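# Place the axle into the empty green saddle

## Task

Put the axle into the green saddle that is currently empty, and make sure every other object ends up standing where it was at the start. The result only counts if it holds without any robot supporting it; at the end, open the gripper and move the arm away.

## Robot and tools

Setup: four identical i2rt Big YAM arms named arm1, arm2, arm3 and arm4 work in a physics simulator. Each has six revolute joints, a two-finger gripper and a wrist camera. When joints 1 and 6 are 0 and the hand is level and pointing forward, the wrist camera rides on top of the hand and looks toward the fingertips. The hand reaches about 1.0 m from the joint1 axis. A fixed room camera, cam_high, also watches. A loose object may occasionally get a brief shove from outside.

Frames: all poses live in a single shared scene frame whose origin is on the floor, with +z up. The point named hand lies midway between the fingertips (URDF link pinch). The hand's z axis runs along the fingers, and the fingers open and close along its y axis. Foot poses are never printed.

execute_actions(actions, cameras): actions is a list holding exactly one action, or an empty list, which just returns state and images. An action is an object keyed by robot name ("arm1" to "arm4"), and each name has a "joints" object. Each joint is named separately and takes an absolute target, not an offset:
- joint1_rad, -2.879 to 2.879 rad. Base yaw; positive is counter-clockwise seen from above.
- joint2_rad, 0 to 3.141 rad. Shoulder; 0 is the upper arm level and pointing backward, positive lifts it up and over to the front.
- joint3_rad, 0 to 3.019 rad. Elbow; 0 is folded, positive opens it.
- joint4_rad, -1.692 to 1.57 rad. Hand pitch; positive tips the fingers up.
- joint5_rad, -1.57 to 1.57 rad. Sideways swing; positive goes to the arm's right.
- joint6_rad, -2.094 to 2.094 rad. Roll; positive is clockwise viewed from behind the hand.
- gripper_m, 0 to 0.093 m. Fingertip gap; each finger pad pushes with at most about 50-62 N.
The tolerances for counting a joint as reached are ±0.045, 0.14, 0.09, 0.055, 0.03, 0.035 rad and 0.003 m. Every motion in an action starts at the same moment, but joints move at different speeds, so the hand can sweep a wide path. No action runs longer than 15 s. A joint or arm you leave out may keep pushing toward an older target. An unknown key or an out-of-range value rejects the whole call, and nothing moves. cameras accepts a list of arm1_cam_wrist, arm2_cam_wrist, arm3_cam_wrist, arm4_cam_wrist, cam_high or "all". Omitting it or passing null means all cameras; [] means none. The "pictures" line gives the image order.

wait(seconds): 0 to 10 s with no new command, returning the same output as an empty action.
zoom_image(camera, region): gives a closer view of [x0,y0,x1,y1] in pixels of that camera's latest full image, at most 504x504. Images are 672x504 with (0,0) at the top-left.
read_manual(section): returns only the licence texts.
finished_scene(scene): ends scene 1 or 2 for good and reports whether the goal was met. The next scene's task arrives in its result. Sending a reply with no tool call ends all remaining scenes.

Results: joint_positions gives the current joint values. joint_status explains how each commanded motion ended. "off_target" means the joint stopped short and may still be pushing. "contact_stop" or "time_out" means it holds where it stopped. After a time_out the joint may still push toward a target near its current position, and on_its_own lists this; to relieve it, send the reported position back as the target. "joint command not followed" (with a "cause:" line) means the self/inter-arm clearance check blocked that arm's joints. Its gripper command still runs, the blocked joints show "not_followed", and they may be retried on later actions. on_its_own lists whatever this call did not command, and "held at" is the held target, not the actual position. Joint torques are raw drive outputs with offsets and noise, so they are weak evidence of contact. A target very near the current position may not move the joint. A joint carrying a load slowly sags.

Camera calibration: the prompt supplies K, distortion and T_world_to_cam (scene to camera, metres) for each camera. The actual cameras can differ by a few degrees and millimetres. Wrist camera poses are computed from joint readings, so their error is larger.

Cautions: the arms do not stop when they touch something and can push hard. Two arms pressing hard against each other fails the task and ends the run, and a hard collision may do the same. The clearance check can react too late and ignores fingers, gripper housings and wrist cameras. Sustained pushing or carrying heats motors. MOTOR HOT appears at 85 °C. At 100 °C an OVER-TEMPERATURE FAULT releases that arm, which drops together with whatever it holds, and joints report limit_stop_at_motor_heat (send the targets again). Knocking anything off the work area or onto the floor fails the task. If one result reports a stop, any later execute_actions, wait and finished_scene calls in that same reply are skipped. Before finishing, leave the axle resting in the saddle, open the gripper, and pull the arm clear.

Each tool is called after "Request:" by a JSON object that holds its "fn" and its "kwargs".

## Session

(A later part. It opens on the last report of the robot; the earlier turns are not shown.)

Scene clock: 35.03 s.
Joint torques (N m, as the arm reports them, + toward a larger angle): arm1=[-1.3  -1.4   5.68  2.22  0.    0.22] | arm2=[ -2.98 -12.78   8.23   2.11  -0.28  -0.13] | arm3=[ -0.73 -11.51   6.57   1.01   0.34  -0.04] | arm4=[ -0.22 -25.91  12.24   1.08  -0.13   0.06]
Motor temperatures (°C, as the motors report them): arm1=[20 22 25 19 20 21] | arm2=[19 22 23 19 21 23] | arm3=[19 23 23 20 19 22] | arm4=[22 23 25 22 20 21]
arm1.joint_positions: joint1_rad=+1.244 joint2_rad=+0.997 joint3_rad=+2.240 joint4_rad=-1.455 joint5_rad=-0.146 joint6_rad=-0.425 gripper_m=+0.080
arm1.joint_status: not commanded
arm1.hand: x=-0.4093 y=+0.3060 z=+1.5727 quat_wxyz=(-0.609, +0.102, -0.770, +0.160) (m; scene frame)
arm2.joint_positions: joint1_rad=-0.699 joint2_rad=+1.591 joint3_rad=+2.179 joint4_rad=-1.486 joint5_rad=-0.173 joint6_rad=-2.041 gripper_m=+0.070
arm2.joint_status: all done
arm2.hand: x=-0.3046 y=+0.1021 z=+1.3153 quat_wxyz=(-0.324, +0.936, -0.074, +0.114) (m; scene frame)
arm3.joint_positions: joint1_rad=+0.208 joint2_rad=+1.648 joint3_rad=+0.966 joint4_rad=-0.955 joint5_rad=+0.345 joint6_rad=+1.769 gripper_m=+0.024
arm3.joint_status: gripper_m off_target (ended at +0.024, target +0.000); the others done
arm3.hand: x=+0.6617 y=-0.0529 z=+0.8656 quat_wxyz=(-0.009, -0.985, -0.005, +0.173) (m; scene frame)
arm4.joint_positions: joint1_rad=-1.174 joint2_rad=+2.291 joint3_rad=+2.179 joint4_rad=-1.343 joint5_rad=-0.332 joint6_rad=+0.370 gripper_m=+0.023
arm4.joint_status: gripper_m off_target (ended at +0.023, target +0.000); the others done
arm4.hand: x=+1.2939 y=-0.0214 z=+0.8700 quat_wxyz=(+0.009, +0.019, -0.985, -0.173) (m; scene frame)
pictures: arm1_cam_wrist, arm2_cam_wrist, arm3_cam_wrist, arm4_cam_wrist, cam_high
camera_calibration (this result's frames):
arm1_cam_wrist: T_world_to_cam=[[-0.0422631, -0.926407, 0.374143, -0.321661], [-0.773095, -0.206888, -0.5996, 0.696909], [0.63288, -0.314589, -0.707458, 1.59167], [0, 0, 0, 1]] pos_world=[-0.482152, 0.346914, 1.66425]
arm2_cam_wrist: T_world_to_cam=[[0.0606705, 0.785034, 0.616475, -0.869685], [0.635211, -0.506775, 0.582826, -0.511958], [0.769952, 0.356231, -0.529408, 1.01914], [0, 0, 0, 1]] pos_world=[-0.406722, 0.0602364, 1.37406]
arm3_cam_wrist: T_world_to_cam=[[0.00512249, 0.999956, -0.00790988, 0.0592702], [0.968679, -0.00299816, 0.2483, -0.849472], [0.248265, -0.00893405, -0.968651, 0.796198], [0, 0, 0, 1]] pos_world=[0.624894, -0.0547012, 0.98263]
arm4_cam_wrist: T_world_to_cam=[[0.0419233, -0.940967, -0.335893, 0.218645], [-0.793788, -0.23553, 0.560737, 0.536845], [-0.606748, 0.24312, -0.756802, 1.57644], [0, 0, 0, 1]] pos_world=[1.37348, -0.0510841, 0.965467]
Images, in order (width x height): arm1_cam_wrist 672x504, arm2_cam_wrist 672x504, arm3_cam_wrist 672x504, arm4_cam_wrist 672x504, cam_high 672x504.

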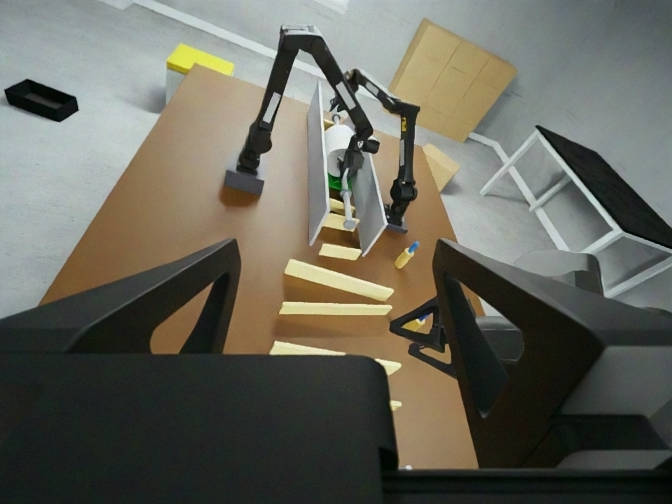

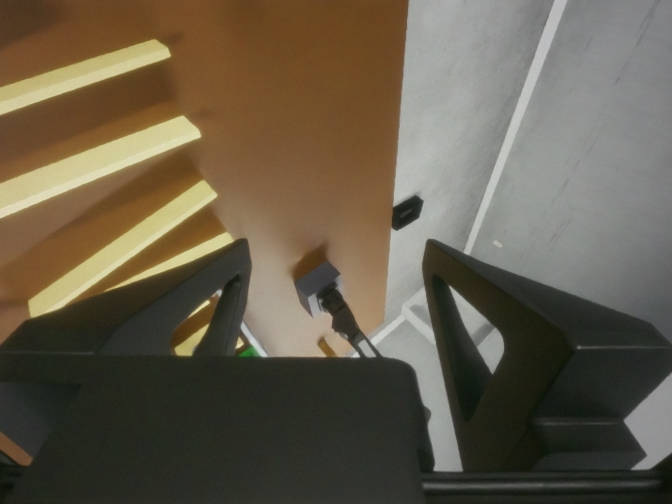

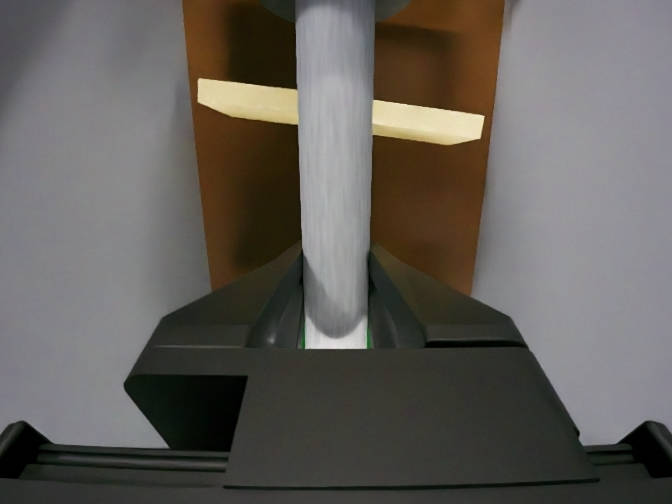

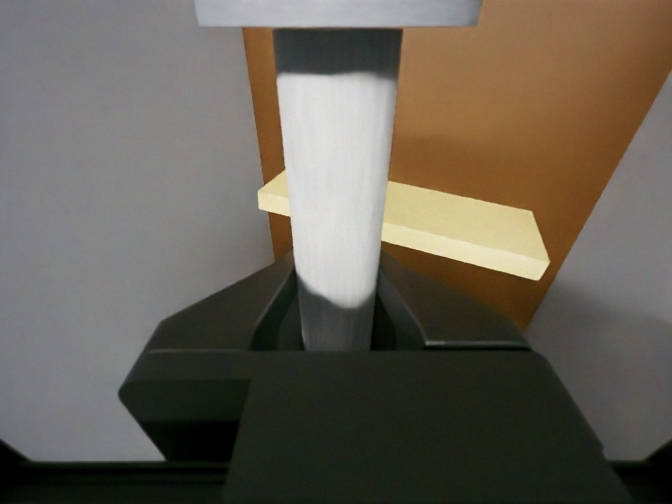

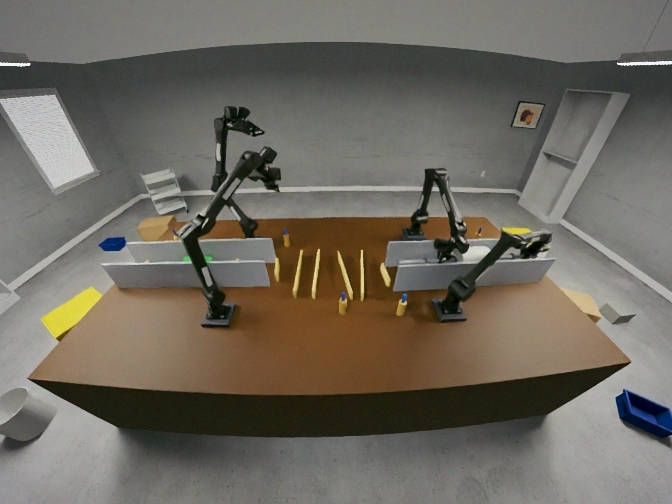

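Request:
{"fn": "execute_actions", "kwargs": {"actions": [{"arm3": {"joints": {"joint2_rad": 1.528, "joint3_rad": 1.075, "joint4_rad": -1.161}}, "arm4": {"joints": {"joint2_rad": 2.285, "joint3_rad": 2.39, "joint4_rad": -1.534}}}], "cameras": ["arm3_cam_wrist", "arm4_cam_wrist", "cam_high", "arm1_cam_wrist"]}}

Scene clock: 37.27 s.
Joint torques (N m, as the arm reports them, + toward a larger angle): arm1=[-0.91 -0.81  5.32  2.07  0.06  0.18] | arm2=[ -2.85 -12.53   8.32   2.09  -0.27  -0.11] | arm3=[ -0.79 -12.49  11.23  -0.86   0.72  -0.21] | arm4=[ -0.02 -27.74  14.1   -0.3   -0.1   -0.05]
Motor temperatures (°C, as the motors report them): arm1=[20 21 25 19 20 21] | arm2=[19 22 23 19 21 23] | arm3=[19 23 24 20 19 22] | arm4=[22 23 25 22 20 21]
arm1.joint_positions: joint1_rad=+1.244 joint2_rad=+0.997 joint3_rad=+2.240 joint4_rad=-1.455 joint5_rad=-0.146 joint6_rad=-0.425 gripper_m=+0.080
arm1.joint_status: not commanded
arm1.hand: x=-0.4093 y=+0.3060 z=+1.5727 quat_wxyz=(-0.609, +0.102, -0.770, +0.160) (m; scene frame)
arm2.joint_positions: joint1_rad=-0.699 joint2_rad=+1.591 joint3_rad=+2.179 joint4_rad=-1.486 joint5_rad=-0.173 joint6_rad=-2.041 gripper_m=+0.070
arm2.joint_status: not commanded
arm2.hand: x=-0.3046 y=+0.1021 z=+1.3153 quat_wxyz=(-0.324, +0.936, -0.074, +0.114) (m; scene frame)
arm3.joint_positions: joint1_rad=+0.207 joint2_rad=+1.554 joint3_rad=+1.020 joint4_rad=-1.133 joint5_rad=+0.336 joint6_rad=+1.782 gripper_m=+0.024
arm3.joint_status: all done
arm3.hand: x=+0.6607 y=-0.0417 z=+0.9194 quat_wxyz=(+0.005, -0.985, -0.001, +0.172) (m; scene frame)
arm4.joint_positions: joint1_rad=-1.173 joint2_rad=+2.299 joint3_rad=+2.333 joint4_rad=-1.513 joint5_rad=-0.333 joint6_rad=+0.380 gripper_m=+0.023
arm4.joint_status: all done
arm4.hand: x=+1.2923 y=-0.0213 z=+0.9226 quat_wxyz=(+0.021, +0.013, -0.985, -0.169) (m; scene frame)
pictures: arm1_cam_wrist, arm3_cam_wrist, arm4_cam_wrist, cam_high
camera_calibration (this result's frames):
arm1_cam_wrist: T_world_to_cam=[[-0.0422631, -0.926407, 0.374143, -0.321661], [-0.773095, -0.206888, -0.5996, 0.696909], [0.63288, -0.314589, -0.707458, 1.59167], [0, 0, 0, 1]] pos_world=[-0.482152, 0.346914, 1.66425]
arm3_cam_wrist: T_world_to_cam=[[0.0178932, 0.999657, 0.0191174, 0.0152702], [0.967848, -0.0221156, 0.25056, -0.864199], [0.250897, 0.0140194, -0.967912, 0.847268], [0, 0, 0, 1]] pos_world=[0.623564, -0.0462555, 1.03632]
arm4_cam_wrist: T_world_to_cam=[[0.0255522, -0.944316, -0.328048, 0.250342], [-0.780842, -0.223757, 0.583283, 0.468761], [-0.624206, 0.241249, -0.743078, 1.62508], [0, 0, 0, 1]] pos_world=[1.37401, -0.0507578, 1.01626]
Images, in order (width x height): arm1_cam_wrist 672x504, arm3_cam_wrist 672x504, arm4_cam_wrist 672x504, cam_high 672x504.

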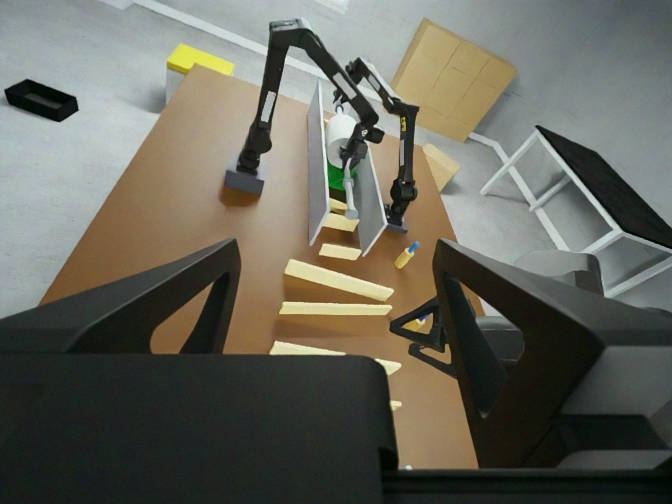

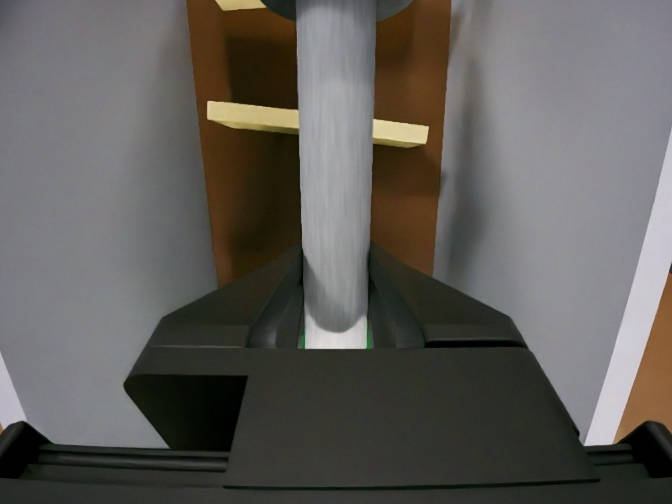

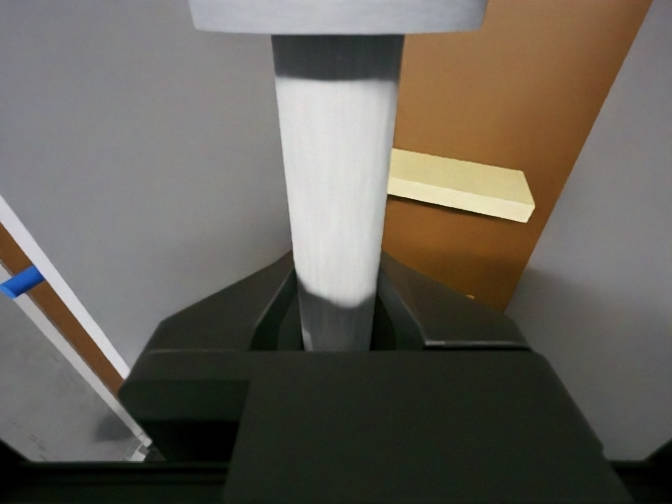

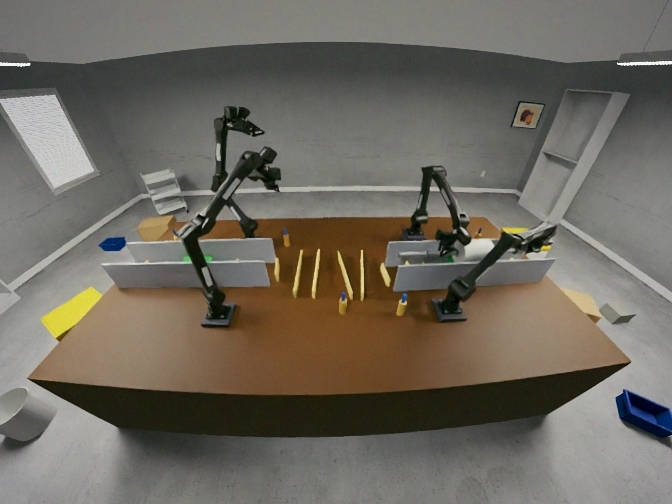

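Request:
{"fn": "execute_actions", "kwargs": {"actions": [], "cameras": []}}

Scene clock: 37.37 s.
Joint torques (N m, as the arm reports them, + toward a larger angle): arm1=[-0.3  -0.07  5.3   2.01  0.03  0.17] | arm2=[ -2.83 -12.46   8.31   2.1   -0.28  -0.11] | arm3=[ -0.5  -12.62  11.28  -0.83   0.7   -0.2 ] | arm4=[ -0.44 -27.35  14.11  -0.37  -0.11  -0.06]
Motor temperatures (°C, as the motors report them): arm1=[20 21 25 19 20 21] | arm2=[19 22 23 19 21 23] | arm3=[19 23 24 20 19 22] | arm4=[22 23 25 22 20 21]
arm1.joint_positions: joint1_rad=+1.244 joint2_rad=+0.997 joint3_rad=+2.240 joint4_rad=-1.455 joint5_rad=-0.146 joint6_rad=-0.425 gripper_m=+0.080
arm1.joint_status: not commanded
arm1.hand: x=-0.4093 y=+0.3060 z=+1.5727 quat_wxyz=(-0.609, +0.102, -0.770, +0.160) (m; scene frame)
arm2.joint_positions: joint1_rad=-0.699 joint2_rad=+1.591 joint3_rad=+2.179 joint4_rad=-1.486 joint5_rad=-0.173 joint6_rad=-2.041 gripper_m=+0.070
arm2.joint_status: not commanded
arm2.hand: x=-0.3046 y=+0.1021 z=+1.3153 quat_wxyz=(-0.324, +0.936, -0.074, +0.114) (m; scene frame)
arm3.joint_positions: joint1_rad=+0.207 joint2_rad=+1.554 joint3_rad=+1.020 joint4_rad=-1.133 joint5_rad=+0.336 joint6_rad=+1.782 gripper_m=+0.024
arm3.joint_status: all done
arm3.hand: x=+0.6607 y=-0.0417 z=+0.9194 quat_wxyz=(+0.005, -0.985, -0.001, +0.172) (m; scene frame)
arm4.joint_positions: joint1_rad=-1.173 joint2_rad=+2.299 joint3_rad=+2.333 joint4_rad=-1.513 joint5_rad=-0.333 joint6_rad=+0.380 gripper_m=+0.023
arm4.joint_status: all done
arm4.hand: x=+1.2923 y=-0.0213 z=+0.9226 quat_wxyz=(+0.021, +0.013, -0.985, -0.169) (m; scene frame)
pictures: none
No camera images: the call's "cameras" was empty. Leave "cameras" out to get every camera's image.

Request:
{"fn": "execute_actions", "kwargs": {"actions": [{"arm3": {"joints": {"joint1_rad": -0.192, "joint2_rad": 1.415, "joint3_rad": 1.26, "joint4_rad": -1.272, "joint5_rad": 0.35, "joint6_rad": 1.343}}, "arm4": {"joints": {"joint1_rad": -1.062, "joint2_rad": 1.756, "joint3_rad": 1.81, "joint4_rad": -1.403, "joint5_rad": -0.313, "joint6_rad": 0.488}}}], "cameras": ["arm3_cam_wrist", "arm4_cam_wrist", "cam_high", "arm1_cam_wrist"]}}

Scene clock: 41.30 s.
Joint torques (N m, as the arm reports them, + toward a larger angle): arm1=[-0.78 -0.75  5.4   2.01 -0.02  0.23] | arm2=[ -2.68 -12.48   8.33   2.13  -0.28  -0.11] | arm3=[ -0.26 -12.45  13.91   0.72   0.85  -0.02] | arm4=[ -1.09 -19.64  10.91   1.48  -0.73  -0.02]
Motor temperatures (°C, as the motors report them): arm1=[20 21 24 19 20 21] | arm2=[19 22 23 19 21 23] | arm3=[19 23 26 20 19 22] | arm4=[22 24 26 22 20 21]
arm1.joint_positions: joint1_rad=+1.244 joint2_rad=+0.997 joint3_rad=+2.240 joint4_rad=-1.455 joint5_rad=-0.146 joint6_rad=-0.425 gripper_m=+0.080
arm1.joint_status: not commanded
arm1.hand: x=-0.4093 y=+0.3060 z=+1.5727 quat_wxyz=(-0.609, +0.102, -0.770, +0.160) (m; scene frame)
arm2.joint_positions: joint1_rad=-0.699 joint2_rad=+1.591 joint3_rad=+2.179 joint4_rad=-1.486 joint5_rad=-0.173 joint6_rad=-2.041 gripper_m=+0.070
arm2.joint_status: not commanded
arm2.hand: x=-0.3046 y=+0.1021 z=+1.3153 quat_wxyz=(-0.324, +0.936, -0.074, +0.114) (m; scene frame)
arm3.joint_positions: joint1_rad=-0.193 joint2_rad=+1.448 joint3_rad=+1.183 joint4_rad=-1.272 joint5_rad=+0.338 joint6_rad=+1.341 gripper_m=+0.024
arm3.joint_status: all done
arm3.hand: x=+0.4993 y=-0.0468 z=+1.0167 quat_wxyz=(+0.012, -0.986, -0.010, +0.166) (m; scene frame)
arm4.joint_positions: joint1_rad=-1.055 joint2_rad=+1.770 joint3_rad=+1.795 joint4_rad=-1.415 joint5_rad=-0.300 joint6_rad=+0.493 gripper_m=+0.023
arm4.joint_status: all done
arm4.hand: x=+1.1296 y=-0.0190 z=+1.0409 quat_wxyz=(-0.007, +0.021, -0.985, -0.172) (m; scene frame)
pictures: arm1_cam_wrist, arm3_cam_wrist, arm4_cam_wrist, cam_high
camera_calibration (this result's frames):
arm1_cam_wrist: T_world_to_cam=[[-0.0422631, -0.926407, 0.374143, -0.321661], [-0.773095, -0.206888, -0.5996, 0.696909], [0.63288, -0.314589, -0.707458, 1.59167], [0, 0, 0, 1]] pos_world=[-0.482152, 0.346914, 1.66425]
arm3_cam_wrist: T_world_to_cam=[[0.00192014, 0.99932, 0.0368249, 0.0113086], [0.965321, -0.0114657, 0.260812, -0.741121], [0.261057, 0.035047, -0.964687, 0.974589], [0, 0, 0, 1]] pos_world=[0.460975, -0.0539548, 1.13305]
arm4_cam_wrist: T_world_to_cam=[[0.0514739, -0.941522, -0.332995, 0.271394], [-0.81088, -0.234036, 0.536377, 0.355773], [-0.582944, 0.24241, -0.775509, 1.59811], [0, 0, 0, 1]] pos_world=[1.20613, -0.0486119, 1.1389]
Images, in order (width x height): arm1_cam_wrist 672x504, arm3_cam_wrist 672x504, arm4_cam_wrist 672x504, cam_high 672x504.

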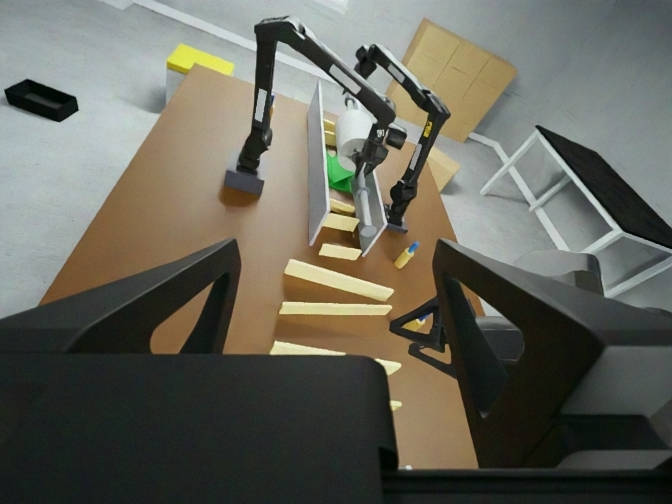

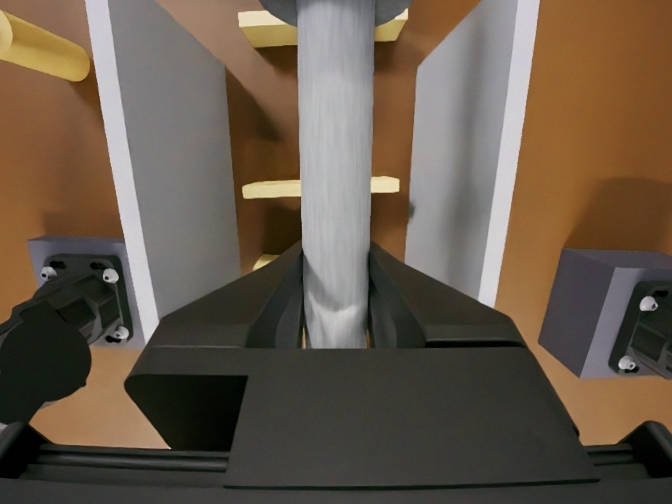

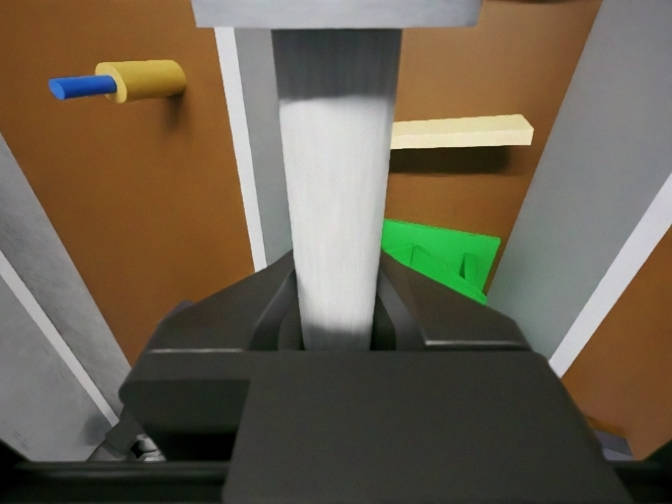

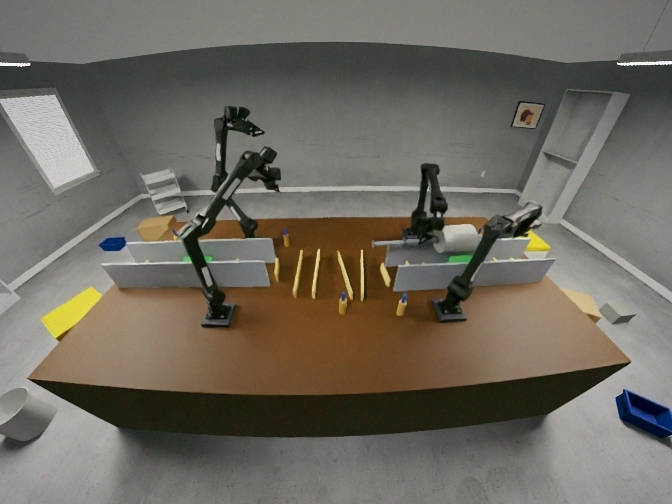

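Request:
{"fn": "execute_actions", "kwargs": {"actions": [{"arm3": {"joints": {"joint1_rad": -0.902, "joint2_rad": 1.528, "joint3_rad": 1.455, "joint4_rad": -1.105, "joint5_rad": 0.24, "joint6_rad": 0.712}}, "arm4": {"joints": {"joint1_rad": -0.532, "joint2_rad": 1.257, "joint3_rad": 1.252, "joint4_rad": -1.205, "joint5_rad": -0.165, "joint6_rad": 1.117}}}], "cameras": ["arm3_cam_wrist", "arm4_cam_wrist", "cam_high", "arm1_cam_wrist"]}}

Scene clock: 76.73 s.
Joint torques (N m, as the arm reports them, + toward a larger angle): arm1=[-1.35 -0.62  5.3   1.69  0.03  0.23] | arm2=[ -2.7  -12.46   8.36   2.06  -0.28  -0.11] | arm3=[ -0.19 -17.65  14.43   2.54   0.42   0.1 ] | arm4=[ -2.31 -10.89  11.63   2.5   -0.59   0.17]
Motor temperatures (°C, as the motors report them): arm1=[20 21 24 19 20 21] | arm2=[19 22 26 19 21 23] | arm3=[19 24 35 20 19 22] | arm4=[22 24 27 22 21 21]
arm1.joint_positions: joint1_rad=+1.244 joint2_rad=+0.997 joint3_rad=+2.240 joint4_rad=-1.455 joint5_rad=-0.146 joint6_rad=-0.425 gripper_m=+0.080
arm1.joint_status: not commanded
arm1.hand: x=-0.4093 y=+0.3060 z=+1.5727 quat_wxyz=(-0.609, +0.102, -0.770, +0.160) (m; scene frame)
arm2.joint_positions: joint1_rad=-0.699 joint2_rad=+1.591 joint3_rad=+2.179 joint4_rad=-1.486 joint5_rad=-0.173 joint6_rad=-2.041 gripper_m=+0.070
arm2.joint_status: not commanded
arm2.hand: x=-0.3046 y=+0.1021 z=+1.3153 quat_wxyz=(-0.324, +0.936, -0.074, +0.114) (m; scene frame)
arm3.joint_positions: joint1_rad=-0.903 joint2_rad=+1.589 joint3_rad=+1.377 joint4_rad=-1.134 joint5_rad=+0.235 joint6_rad=+0.702 gripper_m=+0.024
arm3.joint_status: all done
arm3.hand: x=+0.2007 y=+0.0641 z=+1.0279 quat_wxyz=(+0.013, -0.987, +0.035, +0.158) (m; scene frame)
arm4.joint_positions: joint1_rad=-0.514 joint2_rad=+1.268 joint3_rad=+1.230 joint4_rad=-1.234 joint5_rad=-0.151 joint6_rad=+1.107 gripper_m=+0.023
arm4.joint_status: all done
arm4.hand: x=+0.8312 y=+0.0338 z=+1.0418 quat_wxyz=(-0.004, -0.017, -0.986, -0.164) (m; scene frame)
pictures: arm1_cam_wrist, arm3_cam_wrist, arm4_cam_wrist, cam_high
camera_calibration (this result's frames):
arm1_cam_wrist: T_world_to_cam=[[-0.0422631, -0.926407, 0.374143, -0.321661], [-0.773095, -0.206888, -0.5996, 0.696909], [0.63288, -0.314589, -0.707458, 1.59167], [0, 0, 0, 1]] pos_world=[-0.482152, 0.346914, 1.66425]
arm3_cam_wrist: T_world_to_cam=[[0.0909766, 0.99556, 0.0241367, -0.103896], [0.956285, -0.0941004, 0.276882, -0.46395], [0.277924, -0.00210819, -0.960601, 1.05426], [0, 0, 0, 1]] pos_world=[0.160117, 0.061999, 1.14369]
arm4_cam_wrist: T_world_to_cam=[[-0.0256798, -0.94742, -0.31896, 0.386456], [-0.815626, -0.164627, 0.554664, 0.108259], [-0.578009, 0.274396, -0.768513, 1.39955], [0, 0, 0, 1]] pos_world=[0.907178, -0.0000735144, 1.13879]
Images, in order (width x height): arm1_cam_wrist 672x504, arm3_cam_wrist 672x504, arm4_cam_wrist 672x504, cam_high 672x504.

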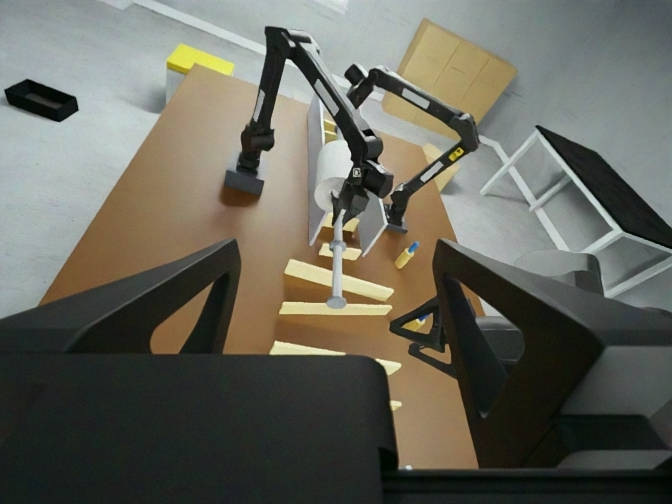

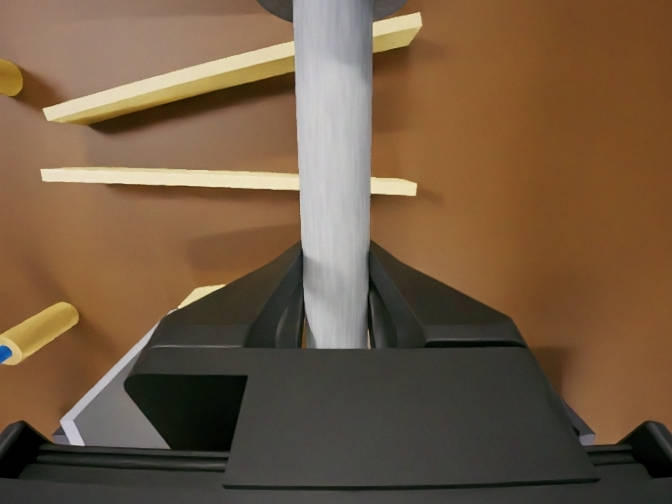

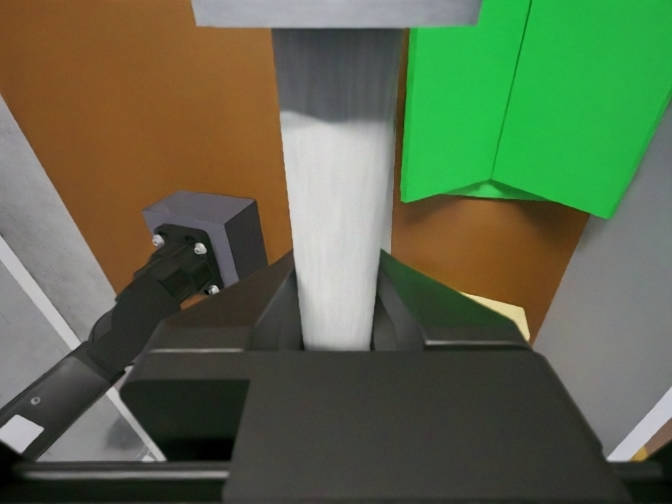

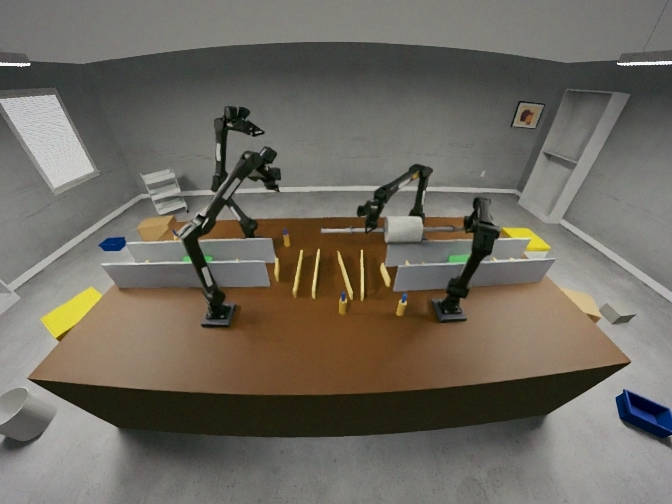

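Request:
{"fn": "execute_actions", "kwargs": {"actions": [{"arm3": {"joints": {"joint1_rad": -1.134, "joint2_rad": 1.51, "joint3_rad": 1.62, "joint4_rad": -1.235, "joint5_rad": 0.19, "joint6_rad": 0.538}}, "arm4": {"joints": {"joint1_rad": -0.285, "joint2_rad": 1.29, "joint3_rad": 1.42, "joint4_rad": -1.275, "joint5_rad": -0.062, "joint6_rad": 1.405}}}], "cameras": ["cam_high", "arm1_cam_wrist"]}}

Scene clock: 80.07 s.
Joint torques (N m, as the arm reports them, + toward a larger angle): arm1=[-1.69 -0.79  5.43  1.94  0.02  0.18] | arm2=[ -2.76 -12.49   8.3    2.13  -0.26  -0.11] | arm3=[  0.95 -17.69  15.44   1.86   0.04   0.15] | arm4=[ -1.58 -12.17  14.8    0.97  -0.1   -0.1 ]
Motor temperatures (°C, as the motors report them): arm1=[20 21 24 19 20 21] | arm2=[19 22 26 19 21 23] | arm3=[19 24 36 20 19 22] | arm4=[22 24 27 22 21 21]
arm1.joint_positions: joint1_rad=+1.244 joint2_rad=+0.997 joint3_rad=+2.240 joint4_rad=-1.455 joint5_rad=-0.146 joint6_rad=-0.425 gripper_m=+0.080
arm1.joint_status: not commanded
arm1.hand: x=-0.4093 y=+0.3060 z=+1.5727 quat_wxyz=(-0.609, +0.102, -0.770, +0.160) (m; scene frame)
arm2.joint_positions: joint1_rad=-0.699 joint2_rad=+1.591 joint3_rad=+2.179 joint4_rad=-1.486 joint5_rad=-0.173 joint6_rad=-2.041 gripper_m=+0.070
arm2.joint_status: not commanded
arm2.hand: x=-0.3046 y=+0.1021 z=+1.3153 quat_wxyz=(-0.324, +0.936, -0.074, +0.114) (m; scene frame)
arm3.joint_positions: joint1_rad=-1.149 joint2_rad=+1.568 joint3_rad=+1.532 joint4_rad=-1.248 joint5_rad=+0.192 joint6_rad=+0.523 gripper_m=+0.024
arm3.joint_status: all done
arm3.hand: x=+0.1320 y=+0.1679 z=+1.0961 quat_wxyz=(+0.013, -0.983, +0.069, +0.167) (m; scene frame)
arm4.joint_positions: joint1_rad=-0.277 joint2_rad=+1.307 joint3_rad=+1.358 joint4_rad=-1.271 joint5_rad=-0.057 joint6_rad=+1.418 gripper_m=+0.023
arm4.joint_status: all done
arm4.hand: x=+0.7594 y=+0.0897 z=+1.0800 quat_wxyz=(-0.010, -0.060, -0.983, -0.175) (m; scene frame)
pictures: arm1_cam_wrist, cam_high
camera_calibration (this result's frames):
arm1_cam_wrist: T_world_to_cam=[[-0.0422631, -0.926407, 0.374143, -0.321661], [-0.773095, -0.206888, -0.5996, 0.696909], [0.63288, -0.314589, -0.707458, 1.59167], [0, 0, 0, 1]] pos_world=[-0.482152, 0.346914, 1.66425]
Images, in order (width x height): arm1_cam_wrist 672x504, cam_high 672x504.

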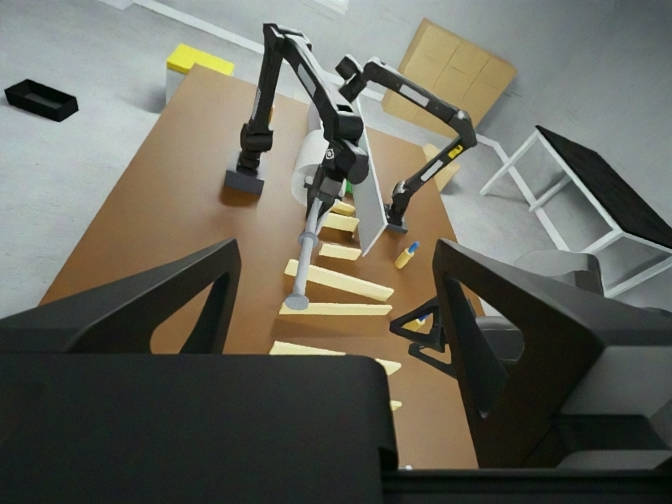

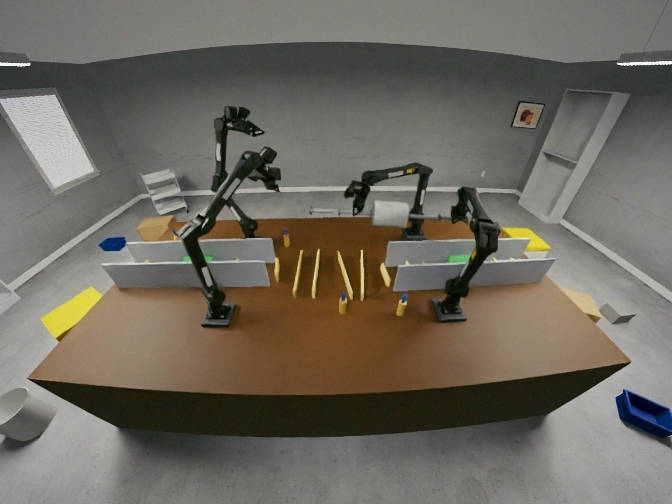

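Request:
{"fn": "execute_actions", "kwargs": {"actions": [{"arm3": {"joints": {"joint1_rad": -1.295, "joint2_rad": 2.045, "joint3_rad": 2.255, "joint4_rad": -1.268, "joint5_rad": 0.15, "joint6_rad": 0.42}}, "arm4": {"joints": {"joint1_rad": 0.27, "joint2_rad": 1.305, "joint3_rad": 1.248, "joint4_rad": -1.125, "joint5_rad": 0.15, "joint6_rad": 1.975}}, "arm2": {"joints": {"joint2_rad": 1.82, "gripper_m": 0.085}}}]}}

Scene clock: 83.57 s.
Joint torques (N m, as the arm reports them, + toward a larger angle): arm1=[-1.12 -0.84  5.4   2.3   0.    0.14] | arm2=[ -2.74 -16.54   8.74   1.67  -0.32  -0.13] | arm3=[ -0.01 -27.29  16.03   2.22   0.44   0.29] | arm4=[ -0.15 -12.9   12.02   1.86   0.1    0.4 ]
Motor temperatures (°C, as the motors report them): arm1=[20 21 24 19 20 21] | arm2=[19 23 26 19 21 23] | arm3=[19 25 37 20 19 22] | arm4=[22 23 28 22 21 21]
arm1.joint_positions: joint1_rad=+1.244 joint2_rad=+0.997 joint3_rad=+2.240 joint4_rad=-1.455 joint5_rad=-0.146 joint6_rad=-0.425 gripper_m=+0.080
arm1.joint_status: not commanded
arm1.hand: x=-0.4093 y=+0.3060 z=+1.5727 quat_wxyz=(-0.609, +0.102, -0.770, +0.160) (m; scene frame)
arm2.joint_positions: joint1_rad=-0.699 joint2_rad=+1.808 joint3_rad=+2.181 joint4_rad=-1.486 joint5_rad=-0.173 joint6_rad=-2.041 gripper_m=+0.085
arm2.joint_status: all done
arm2.hand: x=-0.2575 y=+0.1595 z=+1.1903 quat_wxyz=(-0.239, +0.966, -0.086, +0.056) (m; scene frame)
arm3.joint_positions: joint1_rad=-1.297 joint2_rad=+2.125 joint3_rad=+2.160 joint4_rad=-1.286 joint5_rad=+0.143 joint6_rad=+0.394 gripper_m=+0.024
arm3.joint_status: joint3_rad time_out (moved +0.628 of +0.723); the others done
arm3.on_its_own: joint3_rad reads +2.160 and still pushes toward +2.255 since a time_out
arm3.hand: x=-0.0785 y=+0.1833 z=+1.0307 quat_wxyz=(+0.008, -0.982, +0.075, +0.170) (m; scene frame)
arm4.joint_positions: joint1_rad=+0.263 joint2_rad=+1.327 joint3_rad=+1.219 joint4_rad=-1.143 joint5_rad=+0.154 joint6_rad=+1.938 gripper_m=+0.023
arm4.joint_status: joint6_rad time_out (moved +0.520 of +0.557); the others done
arm4.on_its_own: joint6_rad reads +1.938 and still pushes toward +1.975 since a time_out
arm4.hand: x=+0.5518 y=+0.0955 z=+1.0190 quat_wxyz=(-0.023, -0.067, -0.982, -0.173) (m; scene frame)
pictures: arm1_cam_wrist, arm2_cam_wrist, arm3_cam_wrist, arm4_cam_wrist, cam_high
camera_calibration (this result's frames):
arm1_cam_wrist: T_world_to_cam=[[-0.0422631, -0.926407, 0.374143, -0.321661], [-0.773095, -0.206888, -0.5996, 0.696909], [0.63288, -0.314589, -0.707458, 1.59167], [0, 0, 0, 1]] pos_world=[-0.482152, 0.346914, 1.66425]
arm2_cam_wrist: T_world_to_cam=[[0.134636, 0.87503, 0.464969, -0.655548], [0.714096, -0.411002, 0.566696, -0.415754], [0.686979, 0.255735, -0.680191, 1.07039], [0, 0, 0, 1]] pos_world=[-0.350184, 0.129013, 1.26848]
arm3_cam_wrist: T_world_to_cam=[[0.168811, 0.985648, -0.00106591, -0.163405], [0.953505, -0.163032, 0.253474, -0.149973], [0.249662, -0.0438057, -0.967342, 1.14715], [0, 0, 0, 1]] pos_world=[-0.115816, 0.186861, 1.14753]
arm4_cam_wrist: T_world_to_cam=[[-0.116941, -0.934296, -0.336774, 0.497736], [-0.841285, -0.0870194, 0.533542, -0.0685133], [-0.527792, 0.345716, -0.775833, 1.17655], [0, 0, 0, 1]] pos_world=[0.621538, 0.0523204, 1.11698]
Images, in order (width x height): arm1_cam_wrist 672x504, arm2_cam_wrist 672x504, arm3_cam_wrist 672x504, arm4_cam_wrist 672x504, cam_high 672x504.

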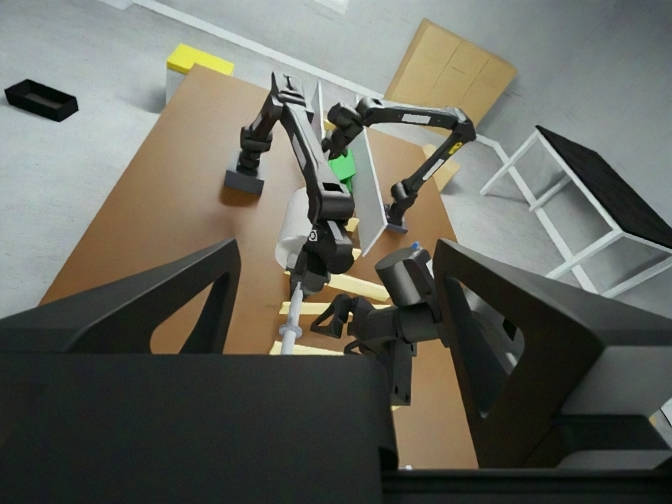

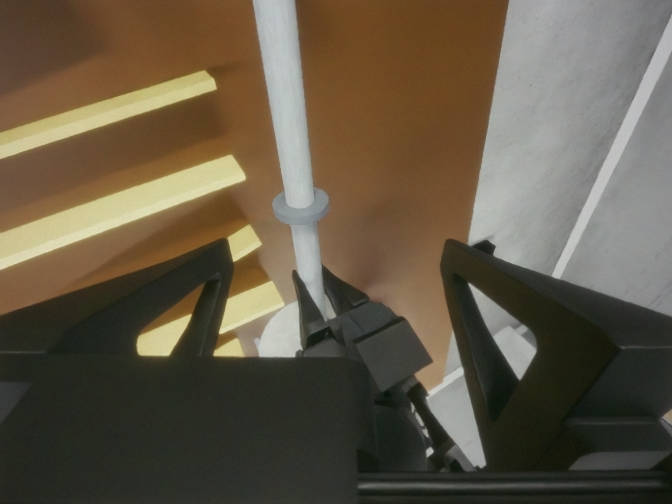

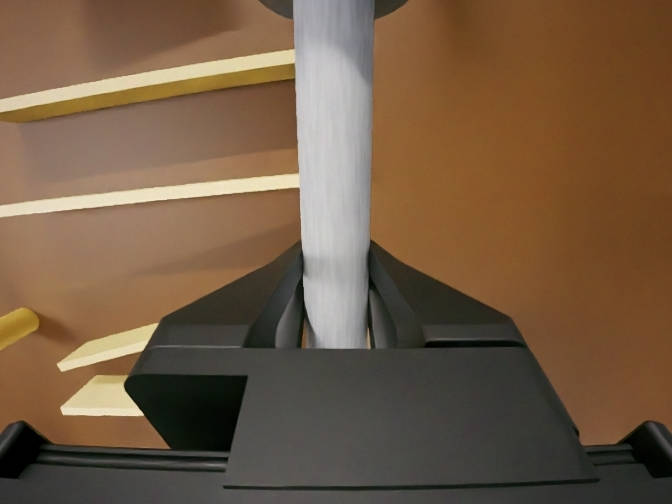

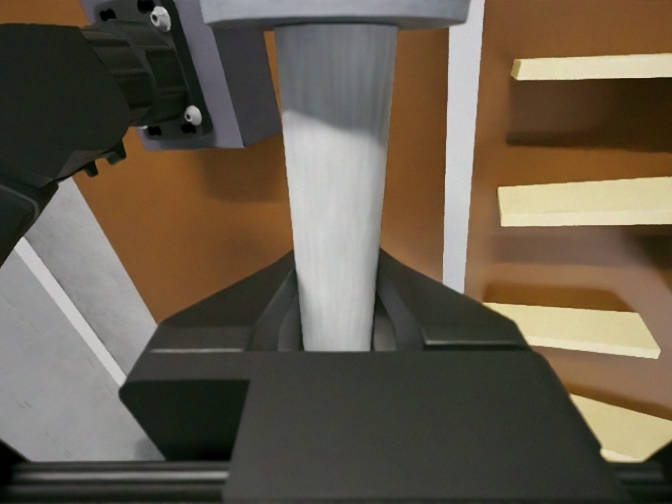

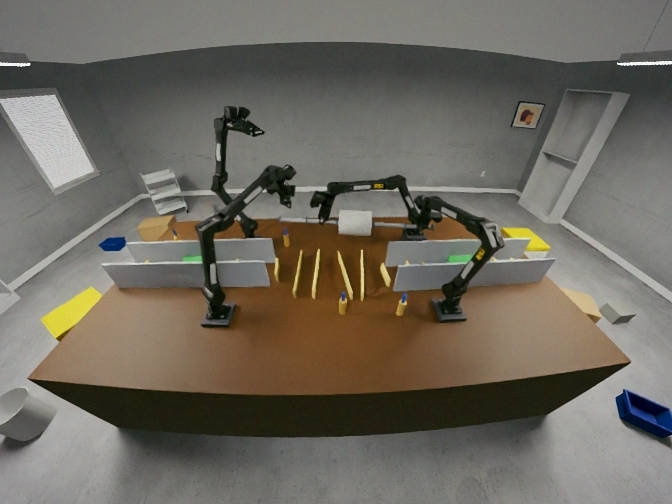

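Request:
{"fn": "zoom_image", "kwargs": {"camera": "arm2_cam_wrist", "region": [220, 0, 380, 300]}}

Region (220, 0, 380, 300) of arm2_cam_wrist's 672x504 image, scaled by 1.680, with more detail than that image has; it fills the left 269 columns of this view, and the rest is white.

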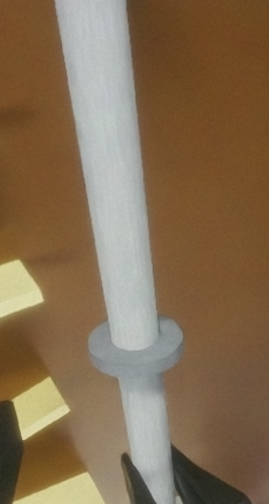

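Request:
{"fn": "zoom_image", "kwargs": {"camera": "arm2_cam_wrist", "region": [250, 150, 350, 250]}}

Request:
{"fn": "zoom_image", "kwargs": {"camera": "arm2_cam_wrist", "region": [230, 0, 330, 100]}}

Region (250, 150, 350, 250) of arm2_cam_wrist's 672x504 image, scaled by 5.040, with more detail than that image has.

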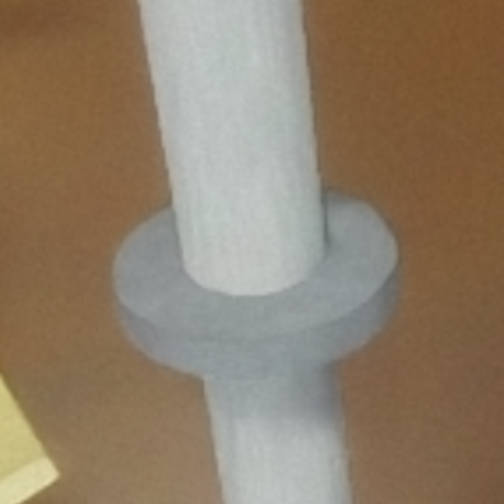

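Region (230, 0, 330, 100) of arm2_cam_wrist's 672x504 image, scaled by 5.040, with more detail than that image has.

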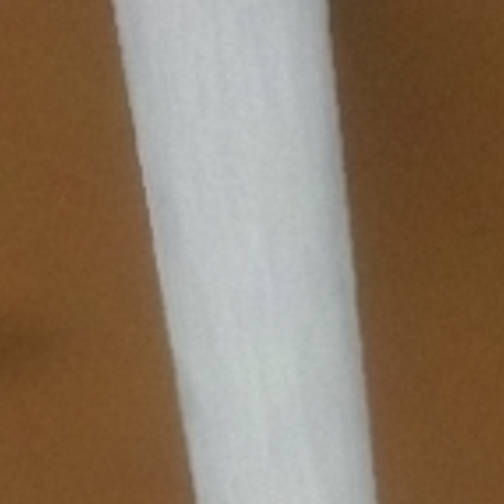

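Request:
{"fn": "execute_actions", "kwargs": {"actions": [{"arm3": {"joints": {"joint1_rad": -1.343, "joint6_rad": 0.40}}, "arm4": {"joints": {"joint1_rad": 0.295, "joint6_rad": 2.0}}, "arm2": {"joints": {"joint1_rad": -0.617, "joint2_rad": 2.065, "joint3_rad": 2.155, "joint4_rad": -1.344, "joint5_rad": -0.152, "joint6_rad": -2.01}}}], "cameras": ["arm2_cam_wrist", "cam_high", "arm1_cam_wrist"]}}

Scene clock: 89.13 s.
Joint torques (N m, as the arm reports them, + toward a larger angle): arm1=[-1.16 -0.1   5.41  2.14  0.02  0.16] | arm2=[ -1.68 -22.38   9.01   1.68  -0.29   0.07] | arm3=[ -1.12 -27.23  15.99   2.34   0.44   0.04] | arm4=[ -0.67 -12.86  12.11   1.89  -0.37   0.08]
Motor temperatures (°C, as the motors report them): arm1=[20 21 24 19 20 21] | arm2=[19 23 26 19 21 23] | arm3=[19 26 39 21 19 22] | arm4=[22 23 28 22 21 21]
arm1.joint_positions: joint1_rad=+1.244 joint2_rad=+0.997 joint3_rad=+2.240 joint4_rad=-1.455 joint5_rad=-0.146 joint6_rad=-0.425 gripper_m=+0.080
arm1.joint_status: not commanded
arm1.hand: x=-0.4093 y=+0.3060 z=+1.5727 quat_wxyz=(-0.609, +0.102, -0.770, +0.160) (m; scene frame)
arm2.joint_positions: joint1_rad=-0.612 joint2_rad=+2.055 joint3_rad=+2.139 joint4_rad=-1.355 joint5_rad=-0.151 joint6_rad=-2.019 gripper_m=+0.085
arm2.joint_status: all done
arm2.hand: x=-0.2598 y=+0.2488 z=+1.0195 quat_wxyz=(-0.170, +0.983, -0.064, +0.012) (m; scene frame)
arm3.joint_positions: joint1_rad=-1.331 joint2_rad=+2.128 joint3_rad=+2.160 joint4_rad=-1.290 joint5_rad=+0.142 joint6_rad=+0.394 gripper_m=+0.024
arm3.joint_status: all done
arm3.on_its_own: joint3_rad reads +2.160 and still pushes toward +2.255 since a time_out
arm3.hand: x=-0.0834 y=+0.2081 z=+1.0284 quat_wxyz=(+0.012, -0.981, +0.092, +0.167) (m; scene frame)
arm4.joint_positions: joint1_rad=+0.288 joint2_rad=+1.329 joint3_rad=+1.219 joint4_rad=-1.143 joint5_rad=+0.165 joint6_rad=+1.996 gripper_m=+0.023
arm4.joint_status: all done
arm4.hand: x=+0.5425 y=+0.0938 z=+1.0186 quat_wxyz=(-0.021, -0.084, -0.981, -0.174) (m; scene frame)
pictures: arm1_cam_wrist, arm2_cam_wrist, cam_high
camera_calibration (this result's frames):
arm1_cam_wrist: T_world_to_cam=[[-0.0422631, -0.926407, 0.374143, -0.321661], [-0.773095, -0.206888, -0.5996, 0.696909], [0.63288, -0.314589, -0.707458, 1.59167], [0, 0, 0, 1]] pos_world=[-0.482152, 0.346914, 1.66425]
arm2_cam_wrist: T_world_to_cam=[[0.115502, 0.937398, 0.328549, -0.535372], [0.783879, -0.289169, 0.549467, -0.275187], [0.610076, 0.194078, -0.768206, 1.01805], [0, 0, 0, 1]] pos_world=[-0.343538, 0.2247, 1.10917]
Images, in order (width x height): arm1_cam_wrist 672x504, arm2_cam_wrist 672x504, cam_high 672x504.

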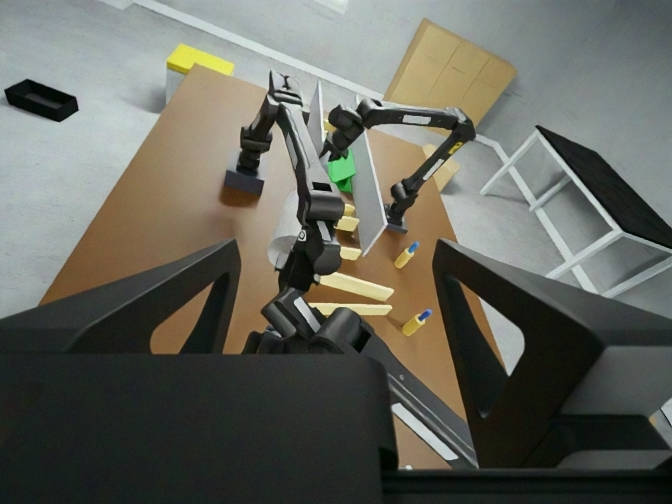

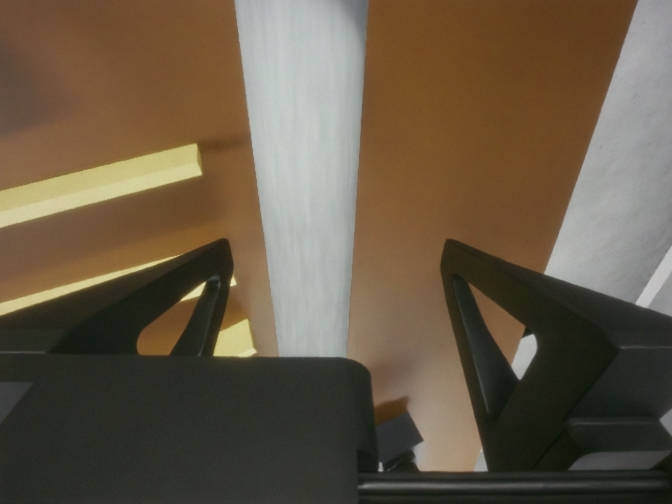

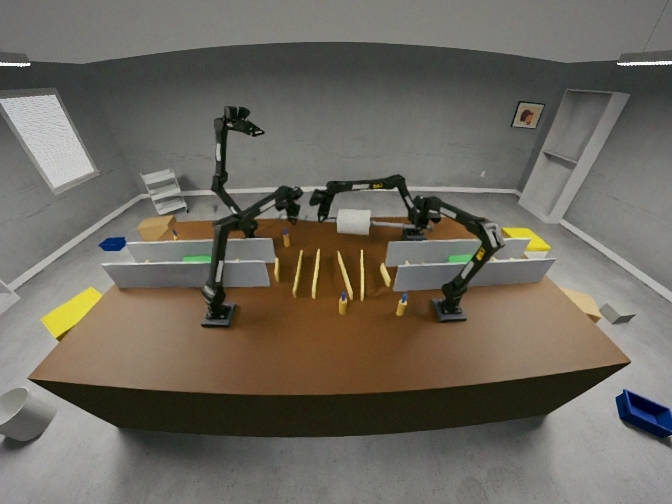

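Request:
{"fn": "execute_actions", "kwargs": {"actions": [{"arm2": {"joints": {"joint1_rad": -0.635, "gripper_m": 0.0}}}], "cameras": ["arm2_cam_wrist", "cam_high"]}}

Scene clock: 90.30 s.
Joint torques (N m, as the arm reports them, + toward a larger angle): arm1=[-1.36 -0.08  5.26  2.07  0.01  0.17] | arm2=[ -2.97 -20.9    8.77   1.87  -0.14  -0.06] | arm3=[ -0.83 -27.21  15.95   2.48   0.36   0.03] | arm4=[ -0.03 -12.99  12.06   2.05  -0.3    0.02]
Motor temperatures (°C, as the motors report them): arm1=[20 21 24 19 20 21] | arm2=[19 23 26 19 21 23] | arm3=[19 27 39 21 19 22] | arm4=[22 23 28 22 21 21]
arm1.joint_positions: joint1_rad=+1.244 joint2_rad=+0.997 joint3_rad=+2.240 joint4_rad=-1.455 joint5_rad=-0.146 joint6_rad=-0.425 gripper_m=+0.080
arm1.joint_status: not commanded
arm1.hand: x=-0.4093 y=+0.3060 z=+1.5727 quat_wxyz=(-0.609, +0.102, -0.770, +0.160) (m; scene frame)
arm2.joint_positions: joint1_rad=-0.619 joint2_rad=+2.055 joint3_rad=+2.137 joint4_rad=-1.362 joint5_rad=-0.155 joint6_rad=-2.008 gripper_m=+0.023
arm2.joint_status: gripper_m off_target (ended at +0.023, target +0.000); the others done
arm2.hand: x=-0.2570 y=+0.2447 z=+1.0186 quat_wxyz=(-0.167, +0.983, -0.073, +0.008) (m; scene frame)
arm3.joint_positions: joint1_rad=-1.335 joint2_rad=+2.125 joint3_rad=+2.160 joint4_rad=-1.293 joint5_rad=+0.145 joint6_rad=+0.395 gripper_m=+0.024
arm3.joint_status: not commanded
arm3.on_its_own: joint3_rad reads +2.160 and still pushes toward +2.255 since a time_out
arm3.hand: x=-0.0832 y=+0.2117 z=+1.0299 quat_wxyz=(+0.013, -0.981, +0.095, +0.167) (m; scene frame)
arm4.joint_positions: joint1_rad=+0.288 joint2_rad=+1.329 joint3_rad=+1.219 joint4_rad=-1.142 joint5_rad=+0.163 joint6_rad=+2.001 gripper_m=+0.023
arm4.joint_status: not commanded
arm4.hand: x=+0.5422 y=+0.0939 z=+1.0186 quat_wxyz=(-0.020, -0.086, -0.981, -0.175) (m; scene frame)
pictures: arm2_cam_wrist, cam_high
camera_calibration (this result's frames):
arm2_cam_wrist: T_world_to_cam=[[0.134708, 0.936686, 0.323222, -0.521002], [0.78539, -0.29982, 0.541545, -0.267048], [0.604166, 0.180905, -0.776052, 1.02607], [0, 0, 0, 1]] pos_world=[-0.339997, 0.222328, 1.1093]
Images, in order (width x height): arm2_cam_wrist 672x504, cam_high 672x504.

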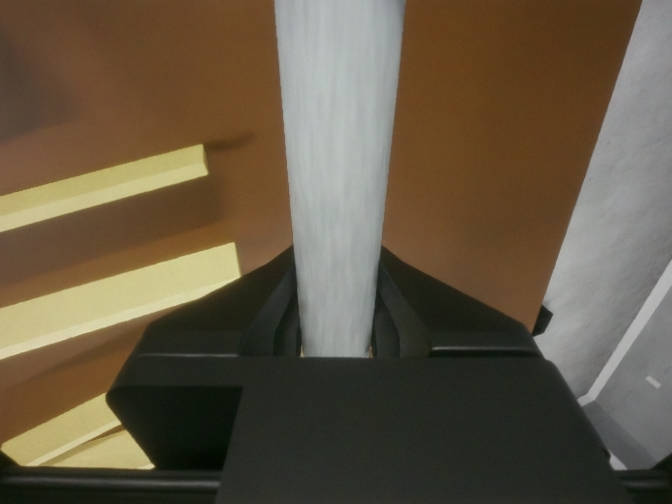

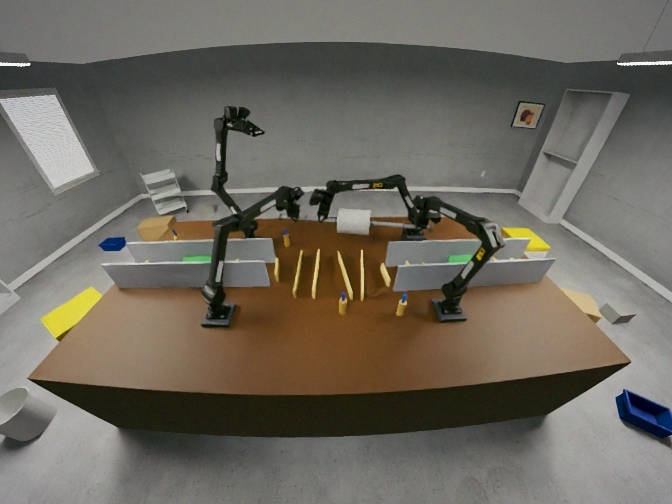

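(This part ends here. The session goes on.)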